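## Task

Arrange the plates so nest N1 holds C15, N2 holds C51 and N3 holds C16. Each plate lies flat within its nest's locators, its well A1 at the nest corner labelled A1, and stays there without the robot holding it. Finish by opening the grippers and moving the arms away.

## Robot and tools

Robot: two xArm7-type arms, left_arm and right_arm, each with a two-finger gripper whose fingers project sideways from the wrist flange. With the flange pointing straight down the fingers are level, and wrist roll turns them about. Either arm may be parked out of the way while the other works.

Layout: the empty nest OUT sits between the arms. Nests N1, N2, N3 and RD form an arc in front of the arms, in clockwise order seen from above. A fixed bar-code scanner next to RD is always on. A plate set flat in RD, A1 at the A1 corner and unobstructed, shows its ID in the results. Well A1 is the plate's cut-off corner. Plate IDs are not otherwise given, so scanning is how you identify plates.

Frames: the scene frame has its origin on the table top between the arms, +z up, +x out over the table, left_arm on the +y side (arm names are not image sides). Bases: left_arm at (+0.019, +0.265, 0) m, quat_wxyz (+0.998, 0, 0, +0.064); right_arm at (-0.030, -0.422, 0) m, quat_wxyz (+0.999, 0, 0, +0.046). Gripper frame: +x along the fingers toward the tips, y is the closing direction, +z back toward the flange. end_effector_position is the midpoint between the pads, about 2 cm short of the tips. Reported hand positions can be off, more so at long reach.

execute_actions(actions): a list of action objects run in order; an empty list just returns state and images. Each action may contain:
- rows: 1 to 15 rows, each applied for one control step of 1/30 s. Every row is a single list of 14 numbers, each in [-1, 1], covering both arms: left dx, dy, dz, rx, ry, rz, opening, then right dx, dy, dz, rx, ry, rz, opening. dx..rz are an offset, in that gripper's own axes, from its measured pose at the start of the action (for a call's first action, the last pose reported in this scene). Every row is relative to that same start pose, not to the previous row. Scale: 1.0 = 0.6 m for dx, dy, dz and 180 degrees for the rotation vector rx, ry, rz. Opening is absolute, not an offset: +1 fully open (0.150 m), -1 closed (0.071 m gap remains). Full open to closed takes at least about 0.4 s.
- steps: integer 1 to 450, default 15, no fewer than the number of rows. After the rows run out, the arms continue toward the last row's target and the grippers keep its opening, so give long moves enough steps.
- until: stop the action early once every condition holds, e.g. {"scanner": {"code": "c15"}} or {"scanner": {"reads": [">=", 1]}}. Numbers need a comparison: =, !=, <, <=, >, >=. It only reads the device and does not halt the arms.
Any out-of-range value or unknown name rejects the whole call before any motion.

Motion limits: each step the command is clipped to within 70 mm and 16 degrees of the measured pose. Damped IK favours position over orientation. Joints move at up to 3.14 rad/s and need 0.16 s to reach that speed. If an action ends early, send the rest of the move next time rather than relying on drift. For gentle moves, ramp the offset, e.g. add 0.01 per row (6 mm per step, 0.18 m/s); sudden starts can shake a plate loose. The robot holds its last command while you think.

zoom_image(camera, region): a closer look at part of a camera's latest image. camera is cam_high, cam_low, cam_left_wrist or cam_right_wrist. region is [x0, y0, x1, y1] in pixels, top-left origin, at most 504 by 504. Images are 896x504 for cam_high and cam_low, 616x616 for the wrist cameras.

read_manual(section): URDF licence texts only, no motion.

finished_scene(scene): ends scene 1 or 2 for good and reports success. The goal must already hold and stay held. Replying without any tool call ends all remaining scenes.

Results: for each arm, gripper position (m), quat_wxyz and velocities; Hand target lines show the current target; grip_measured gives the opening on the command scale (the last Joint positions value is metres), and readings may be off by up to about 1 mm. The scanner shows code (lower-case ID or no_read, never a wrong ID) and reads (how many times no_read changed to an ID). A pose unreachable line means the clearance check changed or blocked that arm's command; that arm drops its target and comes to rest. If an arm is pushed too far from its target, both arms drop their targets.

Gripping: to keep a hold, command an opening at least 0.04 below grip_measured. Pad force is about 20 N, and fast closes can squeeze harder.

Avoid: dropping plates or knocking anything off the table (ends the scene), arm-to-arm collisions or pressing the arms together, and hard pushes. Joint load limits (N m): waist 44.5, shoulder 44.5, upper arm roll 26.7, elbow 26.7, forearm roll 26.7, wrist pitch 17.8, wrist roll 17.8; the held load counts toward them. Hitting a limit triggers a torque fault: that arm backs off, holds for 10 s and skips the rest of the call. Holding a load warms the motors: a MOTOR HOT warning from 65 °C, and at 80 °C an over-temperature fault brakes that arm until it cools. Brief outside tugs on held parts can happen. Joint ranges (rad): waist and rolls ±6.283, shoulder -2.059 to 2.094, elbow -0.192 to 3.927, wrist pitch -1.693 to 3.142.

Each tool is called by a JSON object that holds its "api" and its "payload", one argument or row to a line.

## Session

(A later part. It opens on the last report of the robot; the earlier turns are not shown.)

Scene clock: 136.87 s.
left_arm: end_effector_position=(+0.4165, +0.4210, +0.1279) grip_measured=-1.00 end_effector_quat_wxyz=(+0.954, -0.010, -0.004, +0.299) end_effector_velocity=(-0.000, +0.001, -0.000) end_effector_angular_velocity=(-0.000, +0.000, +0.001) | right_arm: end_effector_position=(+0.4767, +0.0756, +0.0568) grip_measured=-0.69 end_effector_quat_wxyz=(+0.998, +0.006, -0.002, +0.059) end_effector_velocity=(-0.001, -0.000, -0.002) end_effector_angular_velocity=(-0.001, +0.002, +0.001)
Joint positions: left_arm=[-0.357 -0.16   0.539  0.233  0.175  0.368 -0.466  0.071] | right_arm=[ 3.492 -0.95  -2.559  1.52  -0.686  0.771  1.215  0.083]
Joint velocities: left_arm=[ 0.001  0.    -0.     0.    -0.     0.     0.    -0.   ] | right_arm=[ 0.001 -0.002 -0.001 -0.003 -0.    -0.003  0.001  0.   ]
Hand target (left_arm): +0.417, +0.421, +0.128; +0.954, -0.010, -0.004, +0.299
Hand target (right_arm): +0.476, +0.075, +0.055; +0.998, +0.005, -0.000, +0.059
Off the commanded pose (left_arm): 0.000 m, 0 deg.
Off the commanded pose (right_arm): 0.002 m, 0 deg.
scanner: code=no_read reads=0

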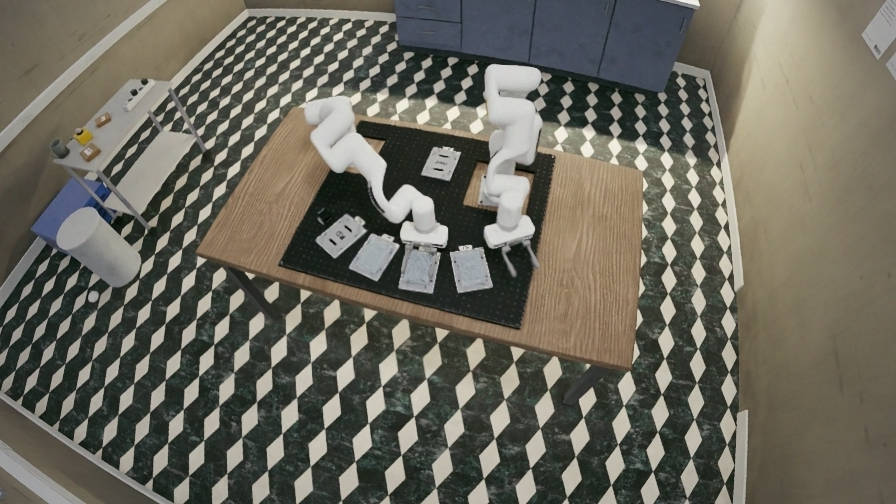

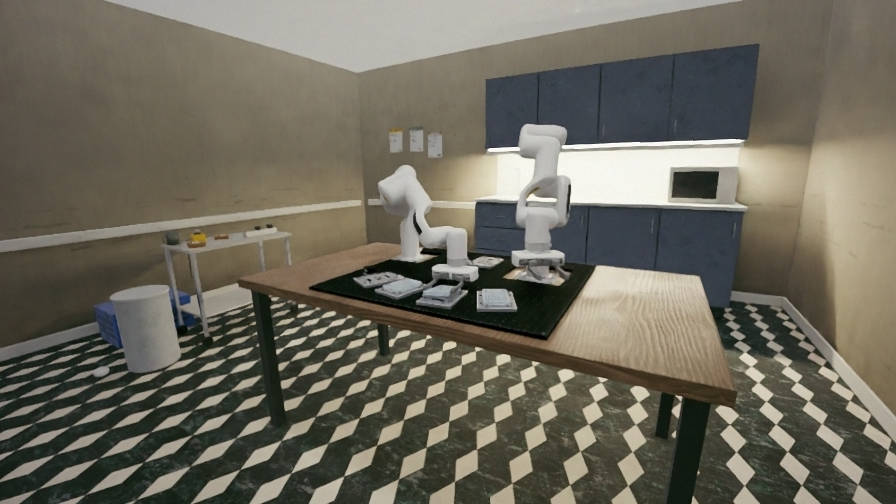

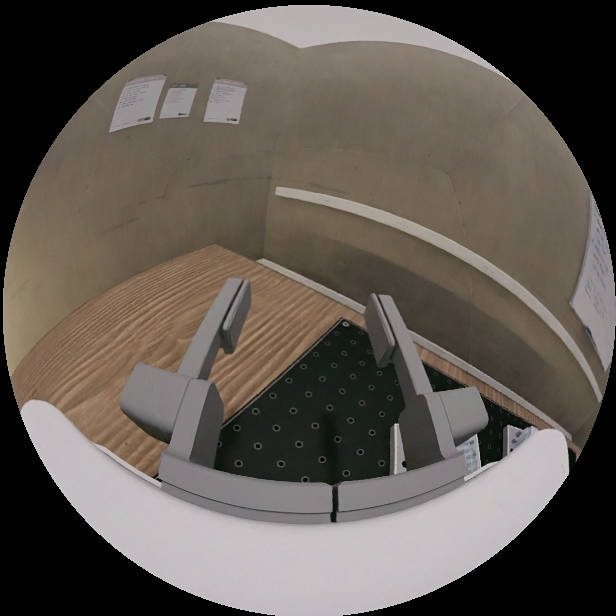

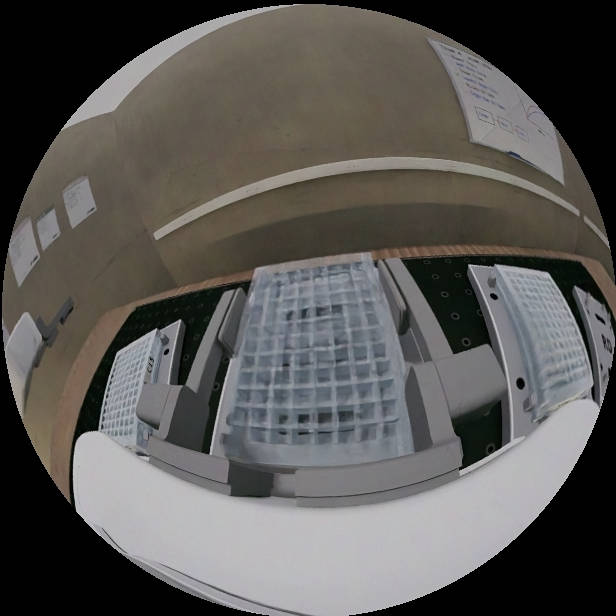

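{"api": "execute_actions", "payload": {
  "actions": [
    {"rows":[[0,0,0,0,0,0,-1,0,-0.001,-0.003,0,0,0,-0.85],[0,0,0,0,0,0,-1,0,-0.002,-0.006,0,0,0,-0.85],[0,0,0,0,0,0,-1,-0.001,-0.002,-0.009,0,0,0,-0.85],[0,0,0,0,0,0,-1,-0.001,-0.003,-0.012,0,0,0,-0.85],[0,0,0,0,0,0,-1,-0.002,-0.003,-0.015,0,0,0,-0.85],[0,0,0,0,0,0,-1,-0.002,-0.003,-0.018,0,0,0,-0.85],[0,0,0,0,0,0,-1,-0.002,-0.003,-0.021,0,0,0,-0.85],[0,0,0,0,0,0,-1,-0.002,-0.003,-0.024,0,0,0,-0.85]],"steps":26}
  ]
}}

{"api": "zoom_image", "payload": {
  "camera": "cam_right_wrist",
  "region": [140, 220, 500, 480]
}}

{"api": "zoom_image", "payload": {
  "camera": "cam_low",
  "region": [400, 265, 490, 315]
}}

Scene clock: 137.93 s.
left_arm: end_effector_position=(+0.4165, +0.4210, +0.1279) grip_measured=-1.00 end_effector_quat_wxyz=(+0.954, -0.010, -0.004, +0.299) end_effector_velocity=(+0.000, -0.000, +0.001) end_effector_angular_velocity=(-0.000, -0.002, -0.000) | right_arm: end_effector_position=(+0.4777, +0.0751, +0.0480) grip_measured=-0.69 end_effector_quat_wxyz=(+0.998, +0.009, -0.006, +0.059) end_effector_velocity=(+0.000, -0.000, -0.000) end_effector_angular_velocity=(-0.001, +0.000, +0.000)
Joint positions: left_arm=[-0.357 -0.16   0.539  0.233  0.175  0.368 -0.466  0.071] | right_arm=[ 3.5   -0.968 -2.575  1.524 -0.701  0.746  1.223  0.083]
Joint velocities: left_arm=[-0.    -0.001  0.     0.     0.    -0.     0.     0.   ] | right_arm=[ 0.004  0.003 -0.006 -0.001  0.006 -0.002 -0.004  0.   ]
Hand target (left_arm): +0.417, +0.421, +0.128; +0.954, -0.010, -0.004, +0.299
Hand target (right_arm): +0.476, +0.074, +0.042; +0.998, +0.006, -0.002, +0.059
Off the commanded pose (left_arm): 0.000 m, 0 deg.
Off the commanded pose (right_arm): 0.006 m, 1 deg.
scanner: code=no_read reads=0

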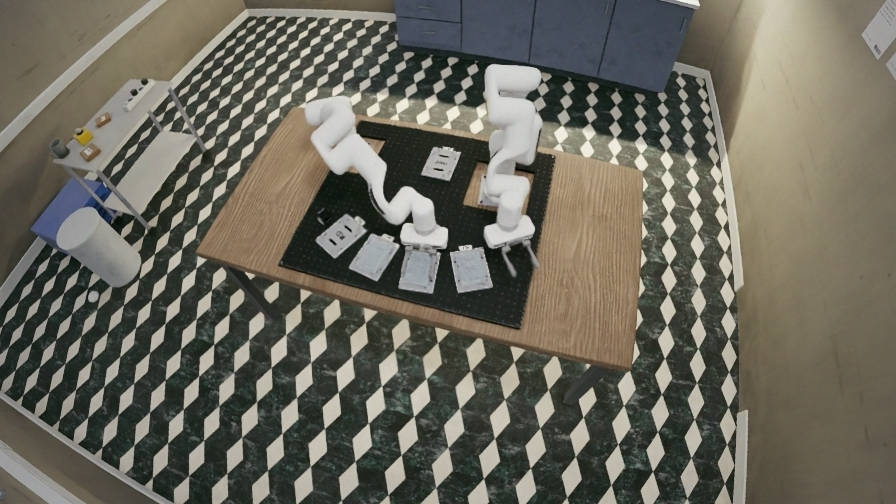

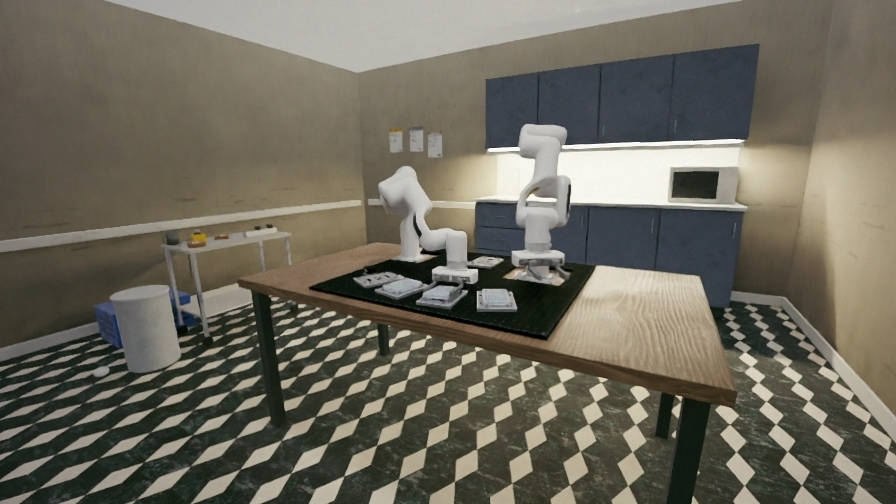

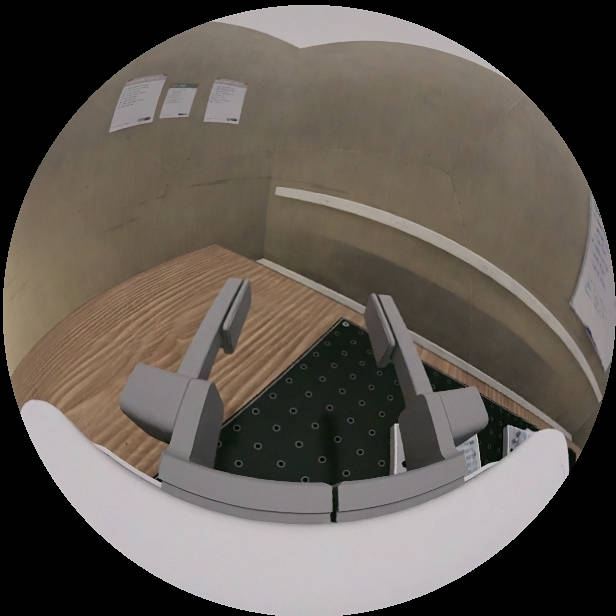

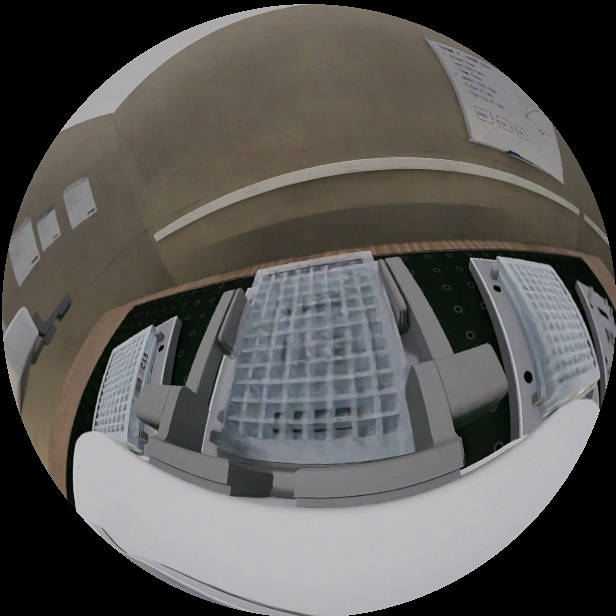

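Region (140, 220, 500, 480) of cam_right_wrist's 616x616 image, scaled by 1.400, with more detail than that image has.

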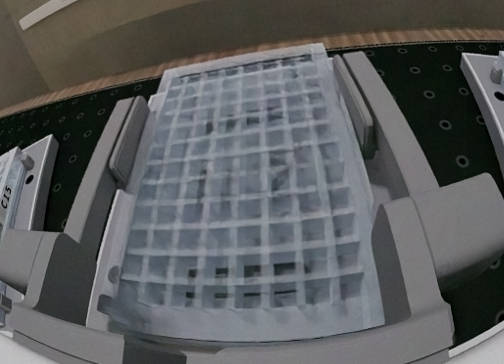

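Region (400, 265, 490, 315) of cam_low's 896x504 image, scaled by 5.600, with more detail than that image has.

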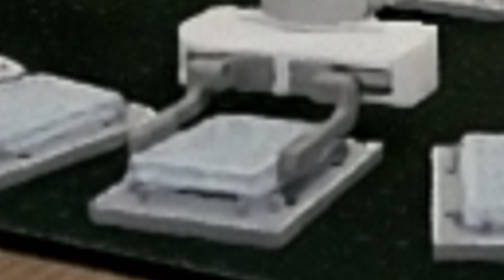

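{"api": "execute_actions", "payload": {
  "actions": [
    {"rows":[[0,0,0,0,0,0,-1,-0.002,0,0,0,0,0,-0.72],[0,0,0,0,0,0,-1,-0.002,0,0,0,0,0,-0.68],[0,0,0,0,0,0,-1,-0.002,0,0,0,0,0,-0.66],[0,0,0,0,0,0,-1,-0.002,0,0,0,0,0,-0.64],[0,0,0,0,0,0,-1,-0.002,0,0,0,0,0,-0.6],[0,0,0,0,0,0,-1,-0.002,0,0,0,0,0,-0.5],[0,0,0,0,0,0,-1,-0.002,0,0,0,0,0,-0.3],[0,0,0,0,0,0,-1,-0.002,0,0,0,0,0,0]],"steps":22}
  ]
}}

{"api": "zoom_image", "payload": {
  "camera": "cam_right_wrist",
  "region": [140, 220, 500, 480]
}}

{"api": "zoom_image", "payload": {
  "camera": "cam_low",
  "region": [400, 265, 490, 315]
}}

Scene clock: 138.87 s.
left_arm: end_effector_position=(+0.4165, +0.4210, +0.1279) grip_measured=-1.00 end_effector_quat_wxyz=(+0.954, -0.010, -0.004, +0.299) end_effector_velocity=(+0.000, +0.000, +0.001) end_effector_angular_velocity=(-0.000, -0.002, +0.001) | right_arm: end_effector_position=(+0.4763, +0.0743, +0.0467) grip_measured=+0.00 end_effector_quat_wxyz=(+0.998, +0.008, -0.005, +0.059) end_effector_velocity=(+0.004, +0.003, +0.008) end_effector_angular_velocity=(+0.012, -0.012, -0.001)
Joint positions: left_arm=[-0.357 -0.16   0.539  0.233  0.175  0.368 -0.466  0.071] | right_arm=[ 3.503 -0.965 -2.58   1.519 -0.696  0.743  1.223  0.11 ]
Joint velocities: left_arm=[ 0.001 -0.002 -0.     0.    -0.     0.    -0.001  0.   ] | right_arm=[ 0.     0.006  0.001  0.007 -0.002 -0.004 -0.    -0.   ]
Hand target (left_arm): +0.417, +0.421, +0.128; +0.954, -0.010, -0.004, +0.299
Hand target (right_arm): +0.477, +0.075, +0.048; +0.998, +0.009, -0.006, +0.059
Off the commanded pose (left_arm): 0.000 m, 0 deg.
Off the commanded pose (right_arm): 0.001 m, 0 deg.
scanner: code=no_read reads=0

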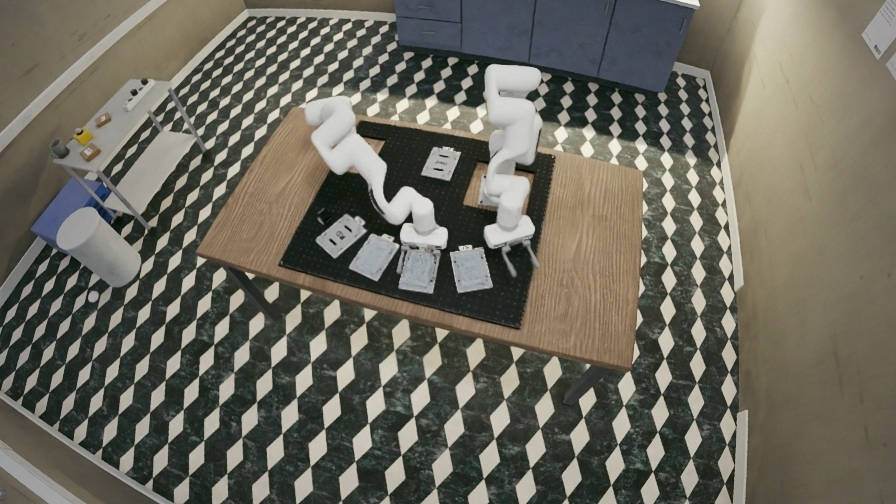

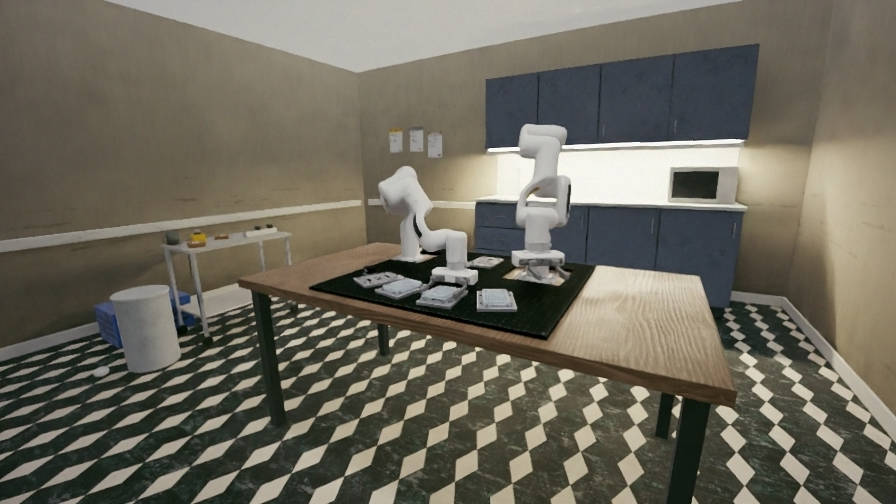

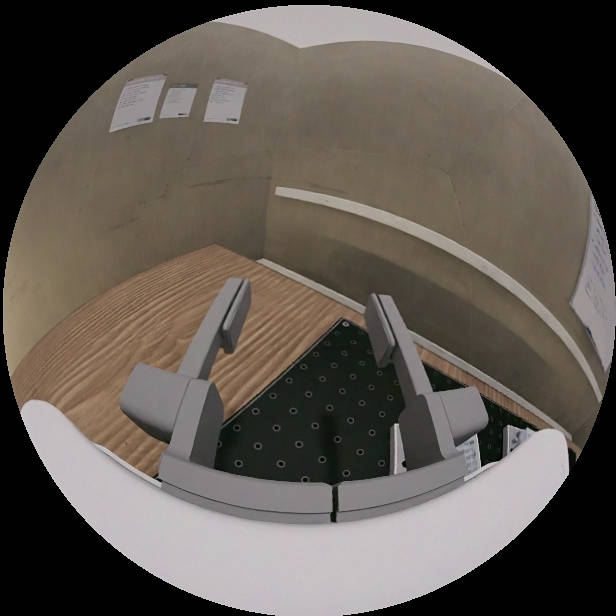

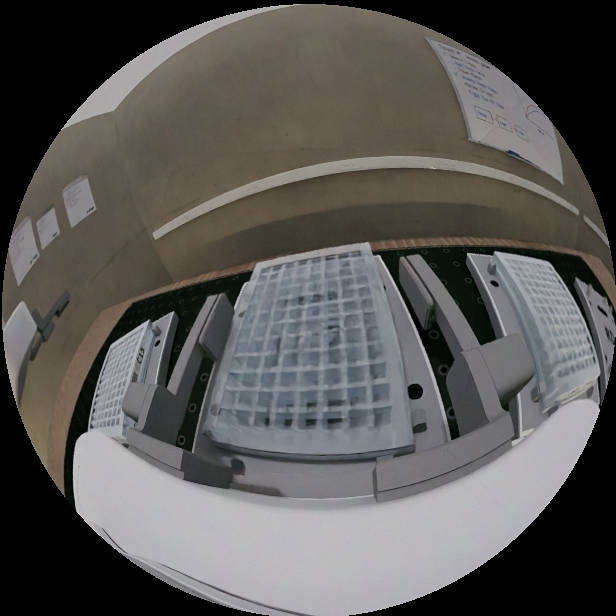

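Region (140, 220, 500, 480) of cam_right_wrist's 616x616 image, scaled by 1.400, with more detail than that image has.

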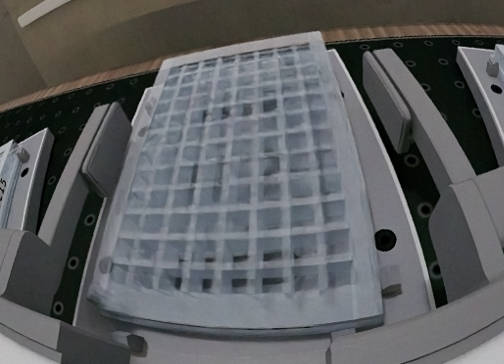

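Region (400, 265, 490, 315) of cam_low's 896x504 image, scaled by 5.600, with more detail than that image has.

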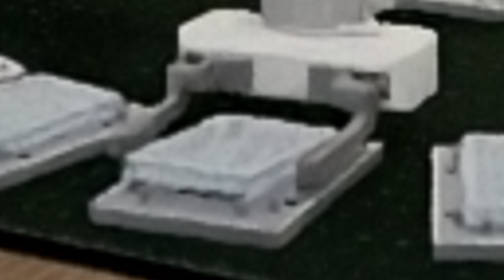

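{"api": "execute_actions", "payload": {
  "actions": [
    {"rows":[[0,0,0,0,0,0,-1,0.004,0,0.002,-0.003,0.002,0,-0.2],[0,0,0,0,0,0,-1,0.008,0,0.003,-0.005,0.003,0,-0.4],[0,0,0,0,0,0,-1,0.010,0,0.003,-0.005,0.003,0,-0.5],[0,0,0,0,0,0,-1,0.010,0,0.003,-0.005,0.003,0,-0.55],[0,0,0,0,0,0,-1,0.010,0,0.003,-0.005,0.003,0,-0.6],[0,0,0,0,0,0,-1,0.010,0,0.003,-0.005,0.003,0,-0.62],[0,0,0,0,0,0,-1,0.010,0,0.003,-0.005,0.003,0,-0.65],[0,0,0,0,0,0,-1,0.010,0,0.003,-0.005,0.003,0,-0.68],[0,0,0,0,0,0,-1,0.010,0,0.003,-0.005,0.003,0,-0.75],[0,0,0,0,0,0,-1,0.010,0,0.003,-0.005,0.003,0,-0.85]],"steps":24},
    {"rows":[[0,0,0,0,0,0,-1,0,0,0.003,0,0,0,-0.85],[0,0,0,0,0,0,-1,0,0,0.006,0,0,0,-0.85],[0,0,0,0,0,0,-1,0,0,0.009,0,0,0,-0.85],[0,0,0,0,0,0,-1,0,0,0.012,0,0,0,-0.85]],"steps":20}
  ]
}}

{"api": "zoom_image", "payload": {
  "camera": "cam_right_wrist",
  "region": [140, 220, 500, 480]
}}

{"api": "zoom_image", "payload": {
  "camera": "cam_low",
  "region": [400, 265, 490, 315]
}}

Scene clock: 140.67 s.
left_arm: end_effector_position=(+0.4165, +0.4210, +0.1279) grip_measured=-1.00 end_effector_quat_wxyz=(+0.954, -0.010, -0.004, +0.299) end_effector_velocity=(+0.000, +0.000, +0.000) end_effector_angular_velocity=(-0.000, -0.001, +0.001) | right_arm: end_effector_position=(+0.4821, +0.0751, +0.0557) grip_measured=-0.62 end_effector_quat_wxyz=(+0.998, -0.001, -0.001, +0.059) end_effector_velocity=(-0.000, +0.001, +0.001) end_effector_angular_velocity=(+0.002, -0.001, +0.000)
Joint positions: left_arm=[-0.357 -0.16   0.539  0.233  0.175  0.368 -0.466  0.071] | right_arm=[ 3.499 -0.958 -2.568  1.543 -0.675  0.793  1.2    0.086]
Joint velocities: left_arm=[ 0.001 -0.    -0.     0.    -0.    -0.     0.     0.   ] | right_arm=[ 0.001  0.001  0.     0.001  0.    -0.001  0.     0.   ]
Hand target (left_arm): +0.417, +0.421, +0.128; +0.954, -0.010, -0.004, +0.299
Hand target (right_arm): +0.482, +0.075, +0.056; +0.998, -0.000, -0.001, +0.059
Off the commanded pose (left_arm): 0.000 m, 0 deg.
Off the commanded pose (right_arm): 0.000 m, 0 deg.
scanner: code=no_read reads=0

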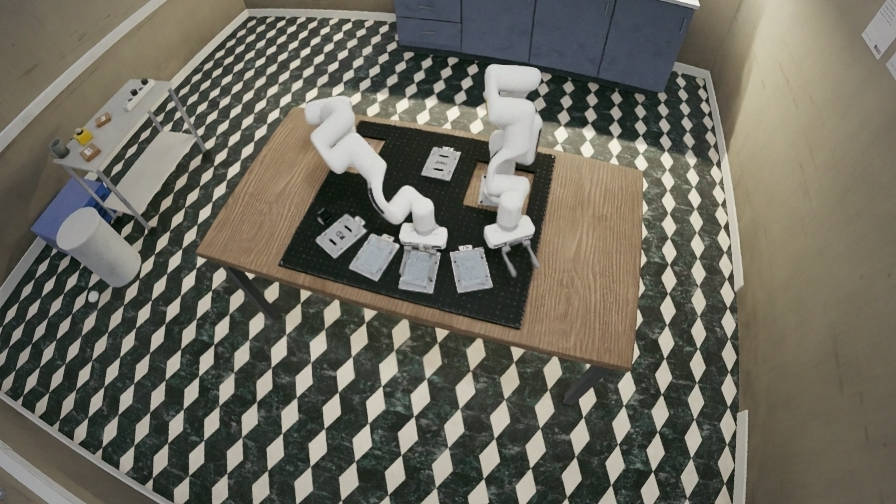

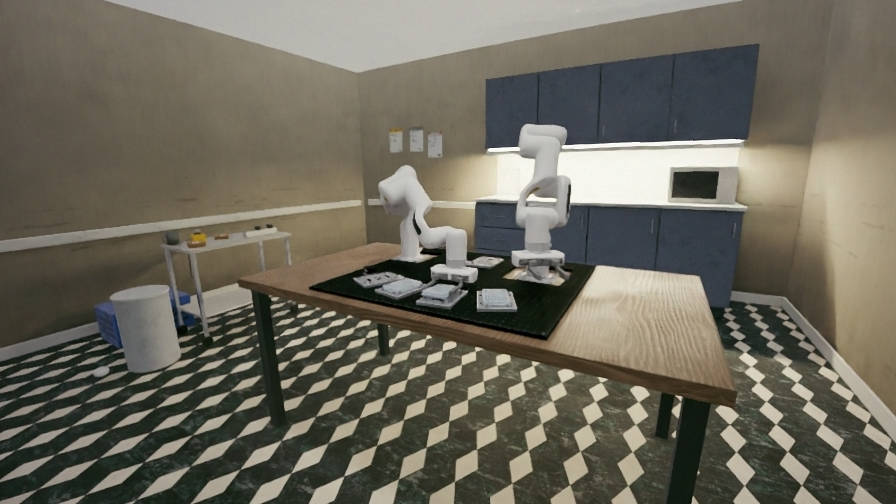

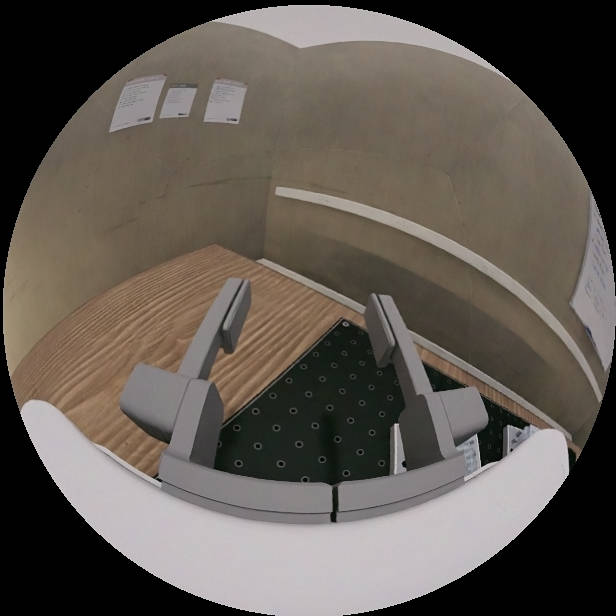

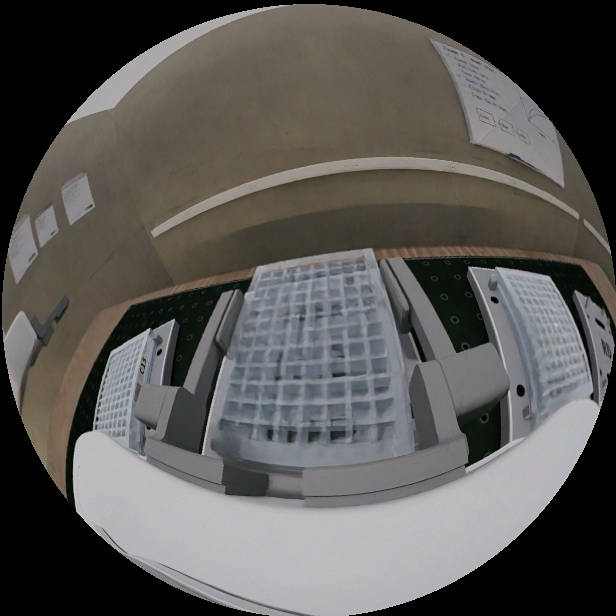

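Region (140, 220, 500, 480) of cam_right_wrist's 616x616 image, scaled by 1.400, with more detail than that image has.

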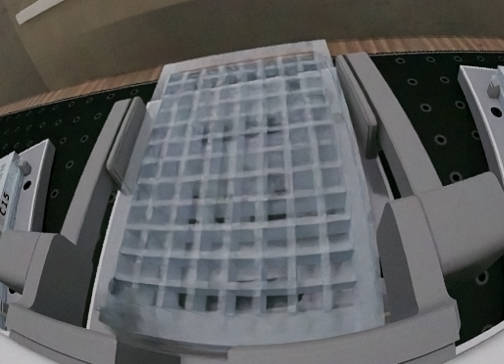

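Region (400, 265, 490, 315) of cam_low's 896x504 image, scaled by 5.600, with more detail than that image has.

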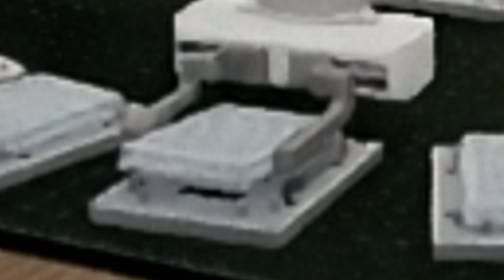

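{"api": "execute_actions", "payload": {
  "actions": [
    {"rows":[[0,0,0,0,0,0,-1,-0.005,0,0.004,0,0,0,-0.85],[0,0,0,0,0,0,-1,-0.015,0,0.008,0,0,0,-0.85],[0,0,0,0,0,0,-1,-0.03,0,0.010,0,0,0,-0.85],[0,0,0,0,0,0,-1,-0.05,0,0.010,0,0,0,-0.85],[0,0,0,0,0,0,-1,-0.075,0,0.010,0,0,0,-0.85],[0,0,0,0,0,0,-1,-0.10,0,0.010,0,0,0,-0.85],[0,0,0,0,0,0,-1,-0.125,0,0.010,0,0,0,-0.85],[0,0,0,0,0,0,-1,-0.15,0,0.010,0,0,0,-0.85],[0,0,0,0,0,0,-1,-0.175,0,0.010,0,0,0,-0.85],[0,0,0,0,0,0,-1,-0.20,0,0.010,0,0,0,-0.85],[0,0,0,0,0,0,-1,-0.225,0,0.010,0,0,0,-0.85],[0,0,0,0,0,0,-1,-0.25,0,0.010,0,0,0,-0.85],[0,0,0,0,0,0,-1,-0.268,0,0.010,0,0,0,-0.85],[0,0,0,0,0,0,-1,-0.28,0,0.010,0,0,0,-0.85],[0,0,0,0,0,0,-1,-0.285,0,0.010,0,0,0,-0.85]],"steps":28},
    {"rows":[[0,0,0,0,0,0,-1,0,0,-0.006,0,0,0,-0.85],[0,0,0,0,0,0,-1,0,0,-0.014,0,0,0,-0.85],[0,0,0,0,0,0,-1,0,0,-0.023,0,0,0,-0.85],[0,0,0,0,0,0,-1,0,0,-0.032,0,0,0,-0.85],[0,0,0,0,0,0,-1,0,0,-0.041,0,0,0,-0.85],[0,0,0,0,0,0,-1,0,0,-0.049,0,0,0,-0.85],[0,0,0,0,0,0,-1,0,0,-0.055,0,0,0,-0.85],[0,0,0,0,0,0,-1,0,0,-0.060,0,0,0,-0.85],[0,0,0,0,0,0,-1,0,0,-0.063,0,0,0,-0.85]],"steps":25}
  ]
}}

{"api": "zoom_image", "payload": {
  "camera": "cam_low",
  "region": [390, 240, 520, 315]
}}

Scene clock: 142.87 s.
left_arm: end_effector_position=(+0.4165, +0.4210, +0.1279) grip_measured=-1.00 end_effector_quat_wxyz=(+0.954, -0.010, -0.004, +0.299) end_effector_velocity=(-0.000, +0.000, -0.000) end_effector_angular_velocity=(-0.000, +0.000, -0.000) | right_arm: end_effector_position=(+0.3137, +0.0563, +0.0256) grip_measured=-0.63 end_effector_quat_wxyz=(+0.998, +0.002, -0.001, +0.058) end_effector_velocity=(-0.001, -0.001, -0.001) end_effector_angular_velocity=(-0.003, +0.001, -0.000)
Joint positions: left_arm=[-0.357 -0.16   0.539  0.233  0.175  0.368 -0.466  0.071] | right_arm=[ 3.629 -0.809 -2.586  1.118 -0.832  0.543  1.622  0.086]
Joint velocities: left_arm=[ 0.     0.     0.    -0.    -0.     0.     0.001  0.   ] | right_arm=[-0.    -0.002 -0.    -0.002 -0.001  0.001  0.001  0.   ]
Hand target (left_arm): +0.417, +0.421, +0.128; +0.954, -0.010, -0.004, +0.299
Hand target (right_arm): +0.313, +0.055, +0.024; +0.998, -0.000, +0.000, +0.058
Off the commanded pose (left_arm): 0.000 m, 0 deg.
Off the commanded pose (right_arm): 0.003 m, 0 deg.
scanner: code=no_read reads=0

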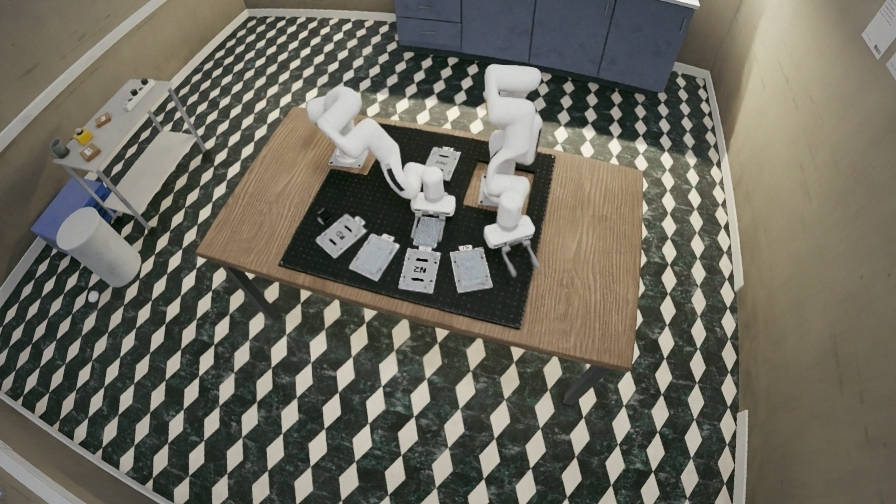

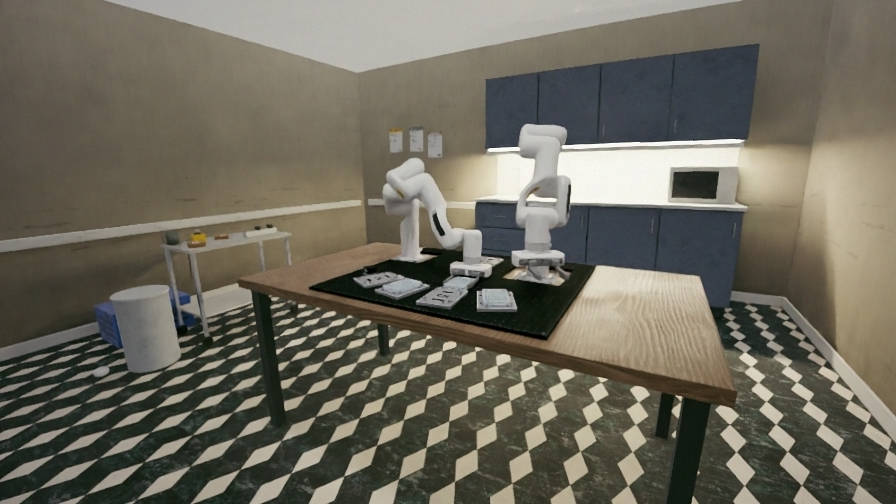

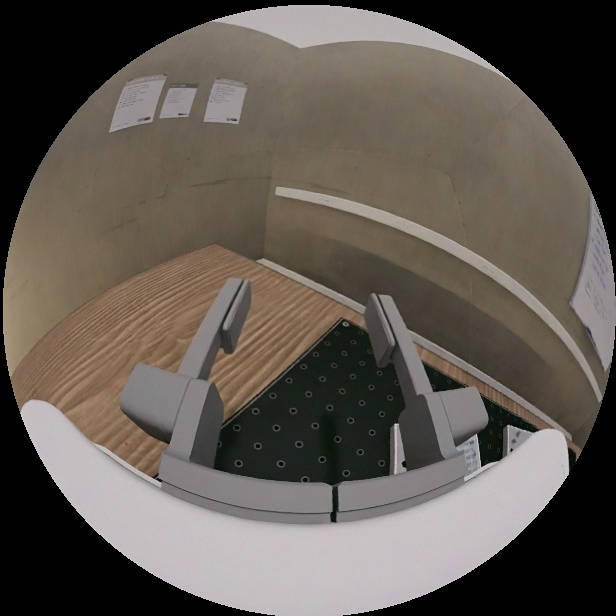

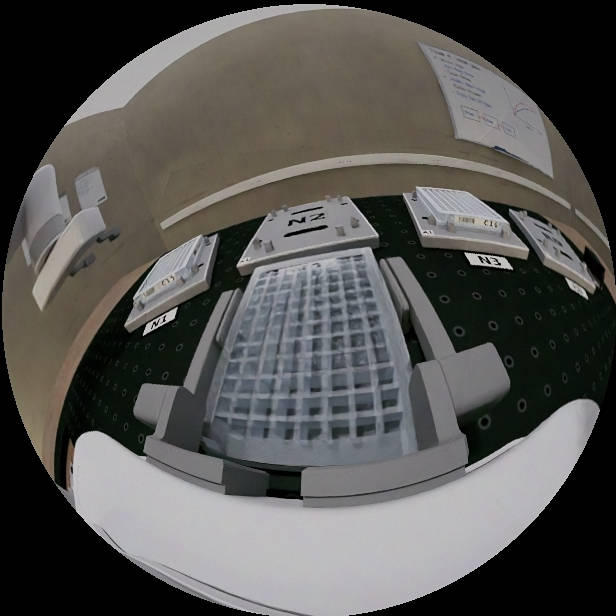

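Region (390, 240, 520, 315) of cam_low's 896x504 image, scaled by 3.877, with more detail than that image has; it fills the top 291 rows of this view, and the rest is white.

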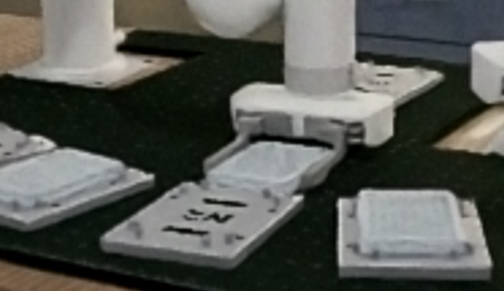

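{"api": "execute_actions", "payload": {
  "actions": [
    {"rows":[[0,0,0,0,0,0,-1,0,0,0.001,0,0,0,-0.6],[0,0,0,0,0,0,-1,0,0,0.001,0,0,0,-0.55],[0,0,0,0,0,0,-1,0,0,0.001,0,0,0,-0.5],[0,0,0,0,0,0,-1,0,0,0.001,0,0,0,-0.4],[0,0,0,0,0,0,-1,0,0,0.002,0,0,0,-0.4],[0,0,0,0,0,0,-1,0,0,0.004,0,0,0,-0.4],[0,0,0,0,0,0,-1,0,0,0.006,0,0,0,-0.4],[0,0,0,0,0,0,-1,0,0,0.0075,0,0,0,-0.4]],"steps":22},
    {"rows":[[0,0,0,0,0,0,-1,0,0,0,0,0,0,-0.5],[0,0,0,0,0,0,-1,0,0,0,0,0,0,-0.58],[0,0,0,0,0,0,-1,0,0,0,0,0,0,-0.64],[0,0,0,0,0,0,-1,0,0,0,0,0,0,-0.68],[0,0,0,0,0,0,-1,0,0,0,0,0,0,-0.75],[0,0,0,0,0,0,-1,0,0,0,0,0,0,-0.85]],"steps":16}
  ]
}}

Scene clock: 144.47 s.
left_arm: end_effector_position=(+0.4165, +0.4210, +0.1279) grip_measured=-1.00 end_effector_quat_wxyz=(+0.954, -0.010, -0.004, +0.299) end_effector_velocity=(-0.000, -0.000, -0.000) end_effector_angular_velocity=(+0.000, +0.001, -0.000) | right_arm: end_effector_position=(+0.3109, +0.0558, +0.0273) grip_measured=-0.63 end_effector_quat_wxyz=(+0.998, -0.001, +0.001, +0.060) end_effector_velocity=(+0.002, -0.001, +0.000) end_effector_angular_velocity=(-0.002, -0.002, -0.004)
Joint positions: left_arm=[-0.357 -0.16   0.539  0.233  0.175  0.368 -0.466  0.071] | right_arm=[ 3.625 -0.801 -2.577  1.11  -0.823  0.55   1.615  0.085]
Joint velocities: left_arm=[-0.001  0.001  0.    -0.     0.    -0.001 -0.    -0.   ] | right_arm=[-0.001  0.001 -0.003  0.001  0.     0.001  0.    -0.   ]
Hand target (left_arm): +0.417, +0.421, +0.128; +0.954, -0.010, -0.004, +0.299
Hand target (right_arm): +0.311, +0.056, +0.027; +0.998, -0.000, +0.001, +0.060
Off the commanded pose (left_arm): 0.000 m, 0 deg.
Off the commanded pose (right_arm): 0.000 m, 0 deg.
scanner: code=no_read reads=0

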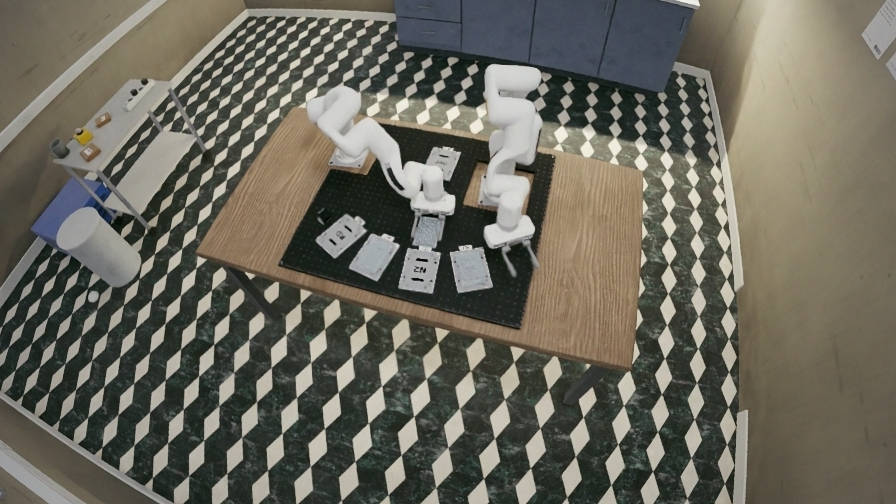

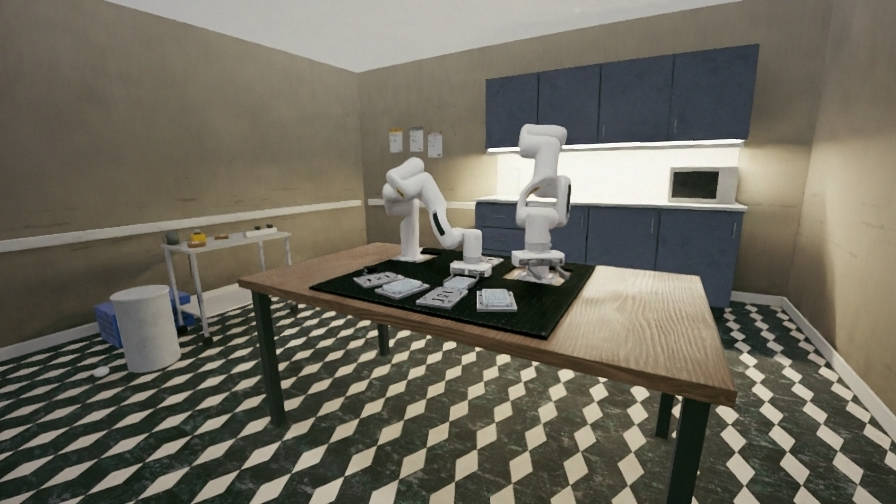

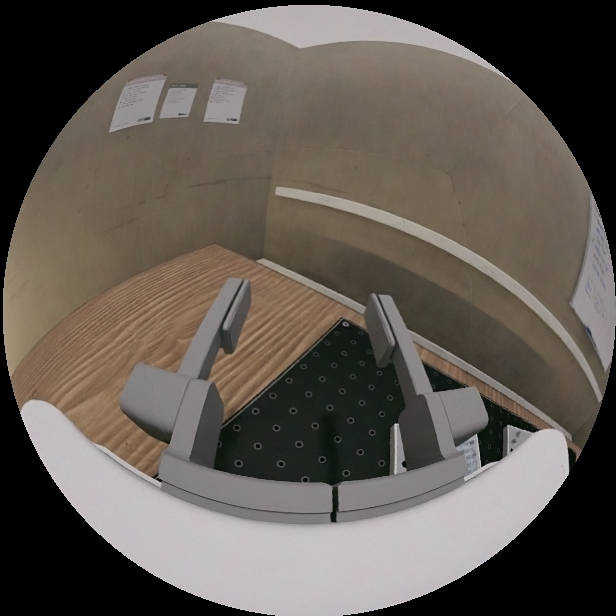

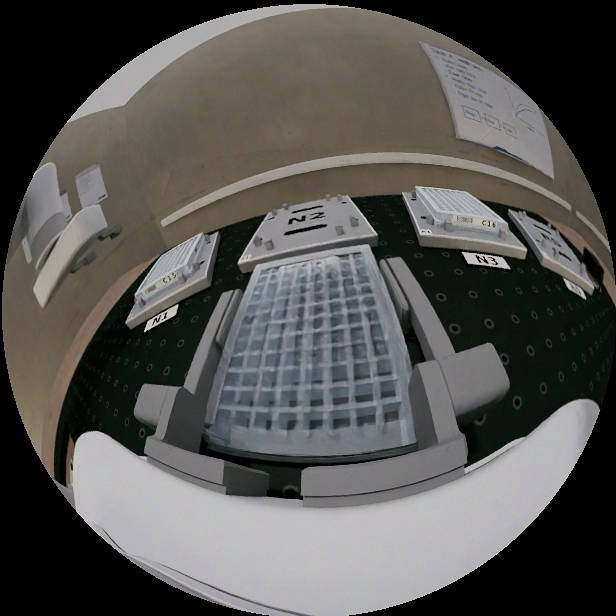

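{"api": "execute_actions", "payload": {
  "actions": [
    {"rows":[[0,0,0,0,0,0,-1,0,0,0,0,0,0,-0.6],[0,0,0,0,0,0,-1,0,0,0,0,0,0,-0.5],[0,0,0,0,0,0,-1,0,0,0,0,0,0,-0.4],[0,0,0,0,0,0,-1,0,0,0.001,0,0,0,-0.4],[0,0,0,0,0,0,-1,0.002,0,0.003,0,0,0,-0.4],[0,0,0,0,0,0,-1,0.005,0,0.005,0,0,0,-0.4],[0,0,0,0,0,0,-1,0.007,0,0.0065,0,0,0,-0.4]],"steps":26},
    {"rows":[[0,0,0,0,0,0,-1,0,0,0,0,0,0,-0.5],[0,0,0,0,0,0,-1,0,0,0,0,0,0,-0.58],[0,0,0,0,0,0,-1,0,0,0,0,0,0,-0.64],[0,0,0,0,0,0,-1,0,0,0,0,0,0,-0.68],[0,0,0,0,0,0,-1,0,0,0,0,0,0,-0.75],[0,0,0,0,0,0,-1,0,0,0,0,0,0,-0.85]],"steps":16}
  ]
}}

Scene clock: 146.17 s.
left_arm: end_effector_position=(+0.4165, +0.4210, +0.1279) grip_measured=-1.00 end_effector_quat_wxyz=(+0.954, -0.010, -0.004, +0.299) end_effector_velocity=(-0.001, +0.001, -0.000) end_effector_angular_velocity=(-0.000, +0.001, +0.002) | right_arm: end_effector_position=(+0.3151, +0.0563, +0.0312) grip_measured=-0.65 end_effector_quat_wxyz=(+0.998, -0.001, +0.001, +0.060) end_effector_velocity=(-0.000, +0.000, -0.000) end_effector_angular_velocity=(-0.000, +0.001, +0.001)
Joint positions: left_arm=[-0.357 -0.16   0.539  0.233  0.175  0.368 -0.466  0.071] | right_arm=[ 3.614 -0.796 -2.569  1.113 -0.814  0.56   1.6    0.085]
Joint velocities: left_arm=[ 0.002  0.001 -0.    -0.    -0.     0.001 -0.     0.   ] | right_arm=[-0.    -0.001  0.    -0.    -0.    -0.    -0.    -0.   ]
Hand target (left_arm): +0.417, +0.421, +0.128; +0.954, -0.010, -0.004, +0.299
Hand target (right_arm): +0.315, +0.056, +0.031; +0.998, -0.001, +0.001, +0.060
Off the commanded pose (left_arm): 0.000 m, 0 deg.
Off the commanded pose (right_arm): 0.000 m, 0 deg.
scanner: code=no_read reads=0

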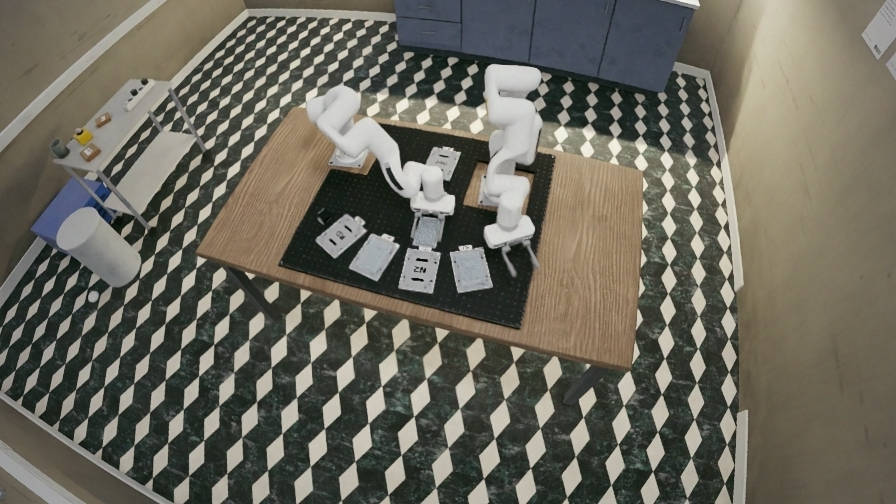

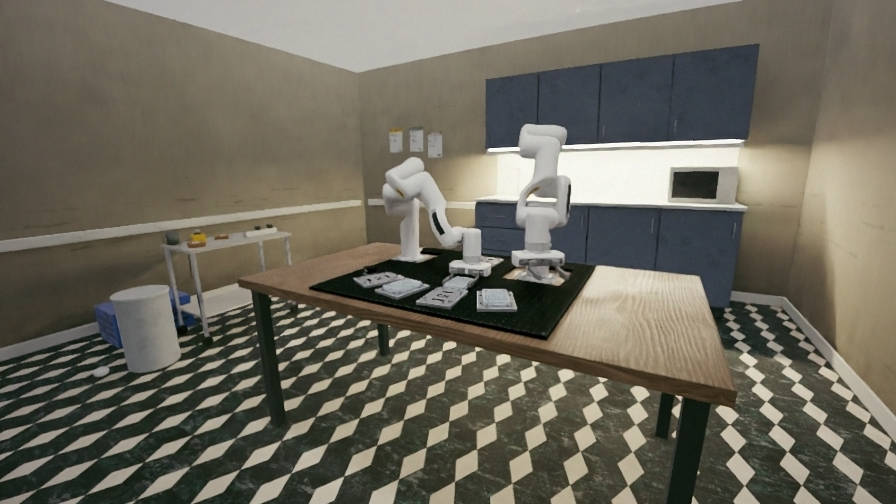

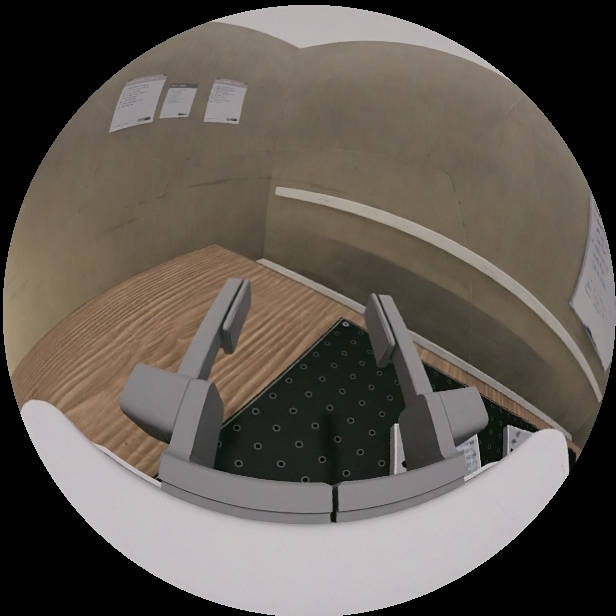

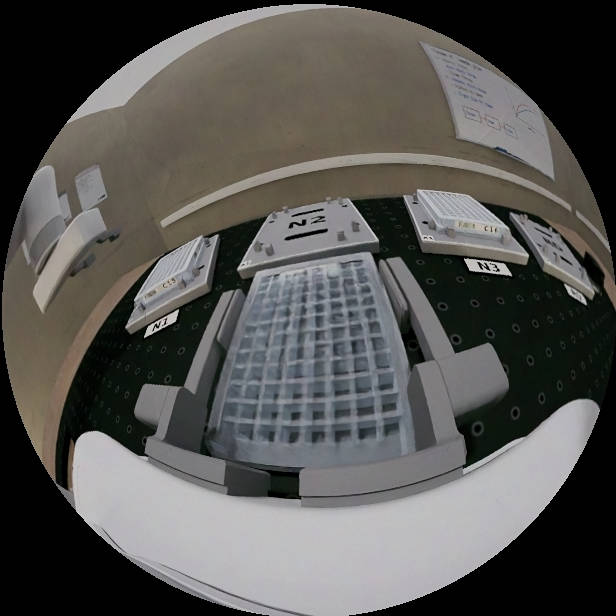

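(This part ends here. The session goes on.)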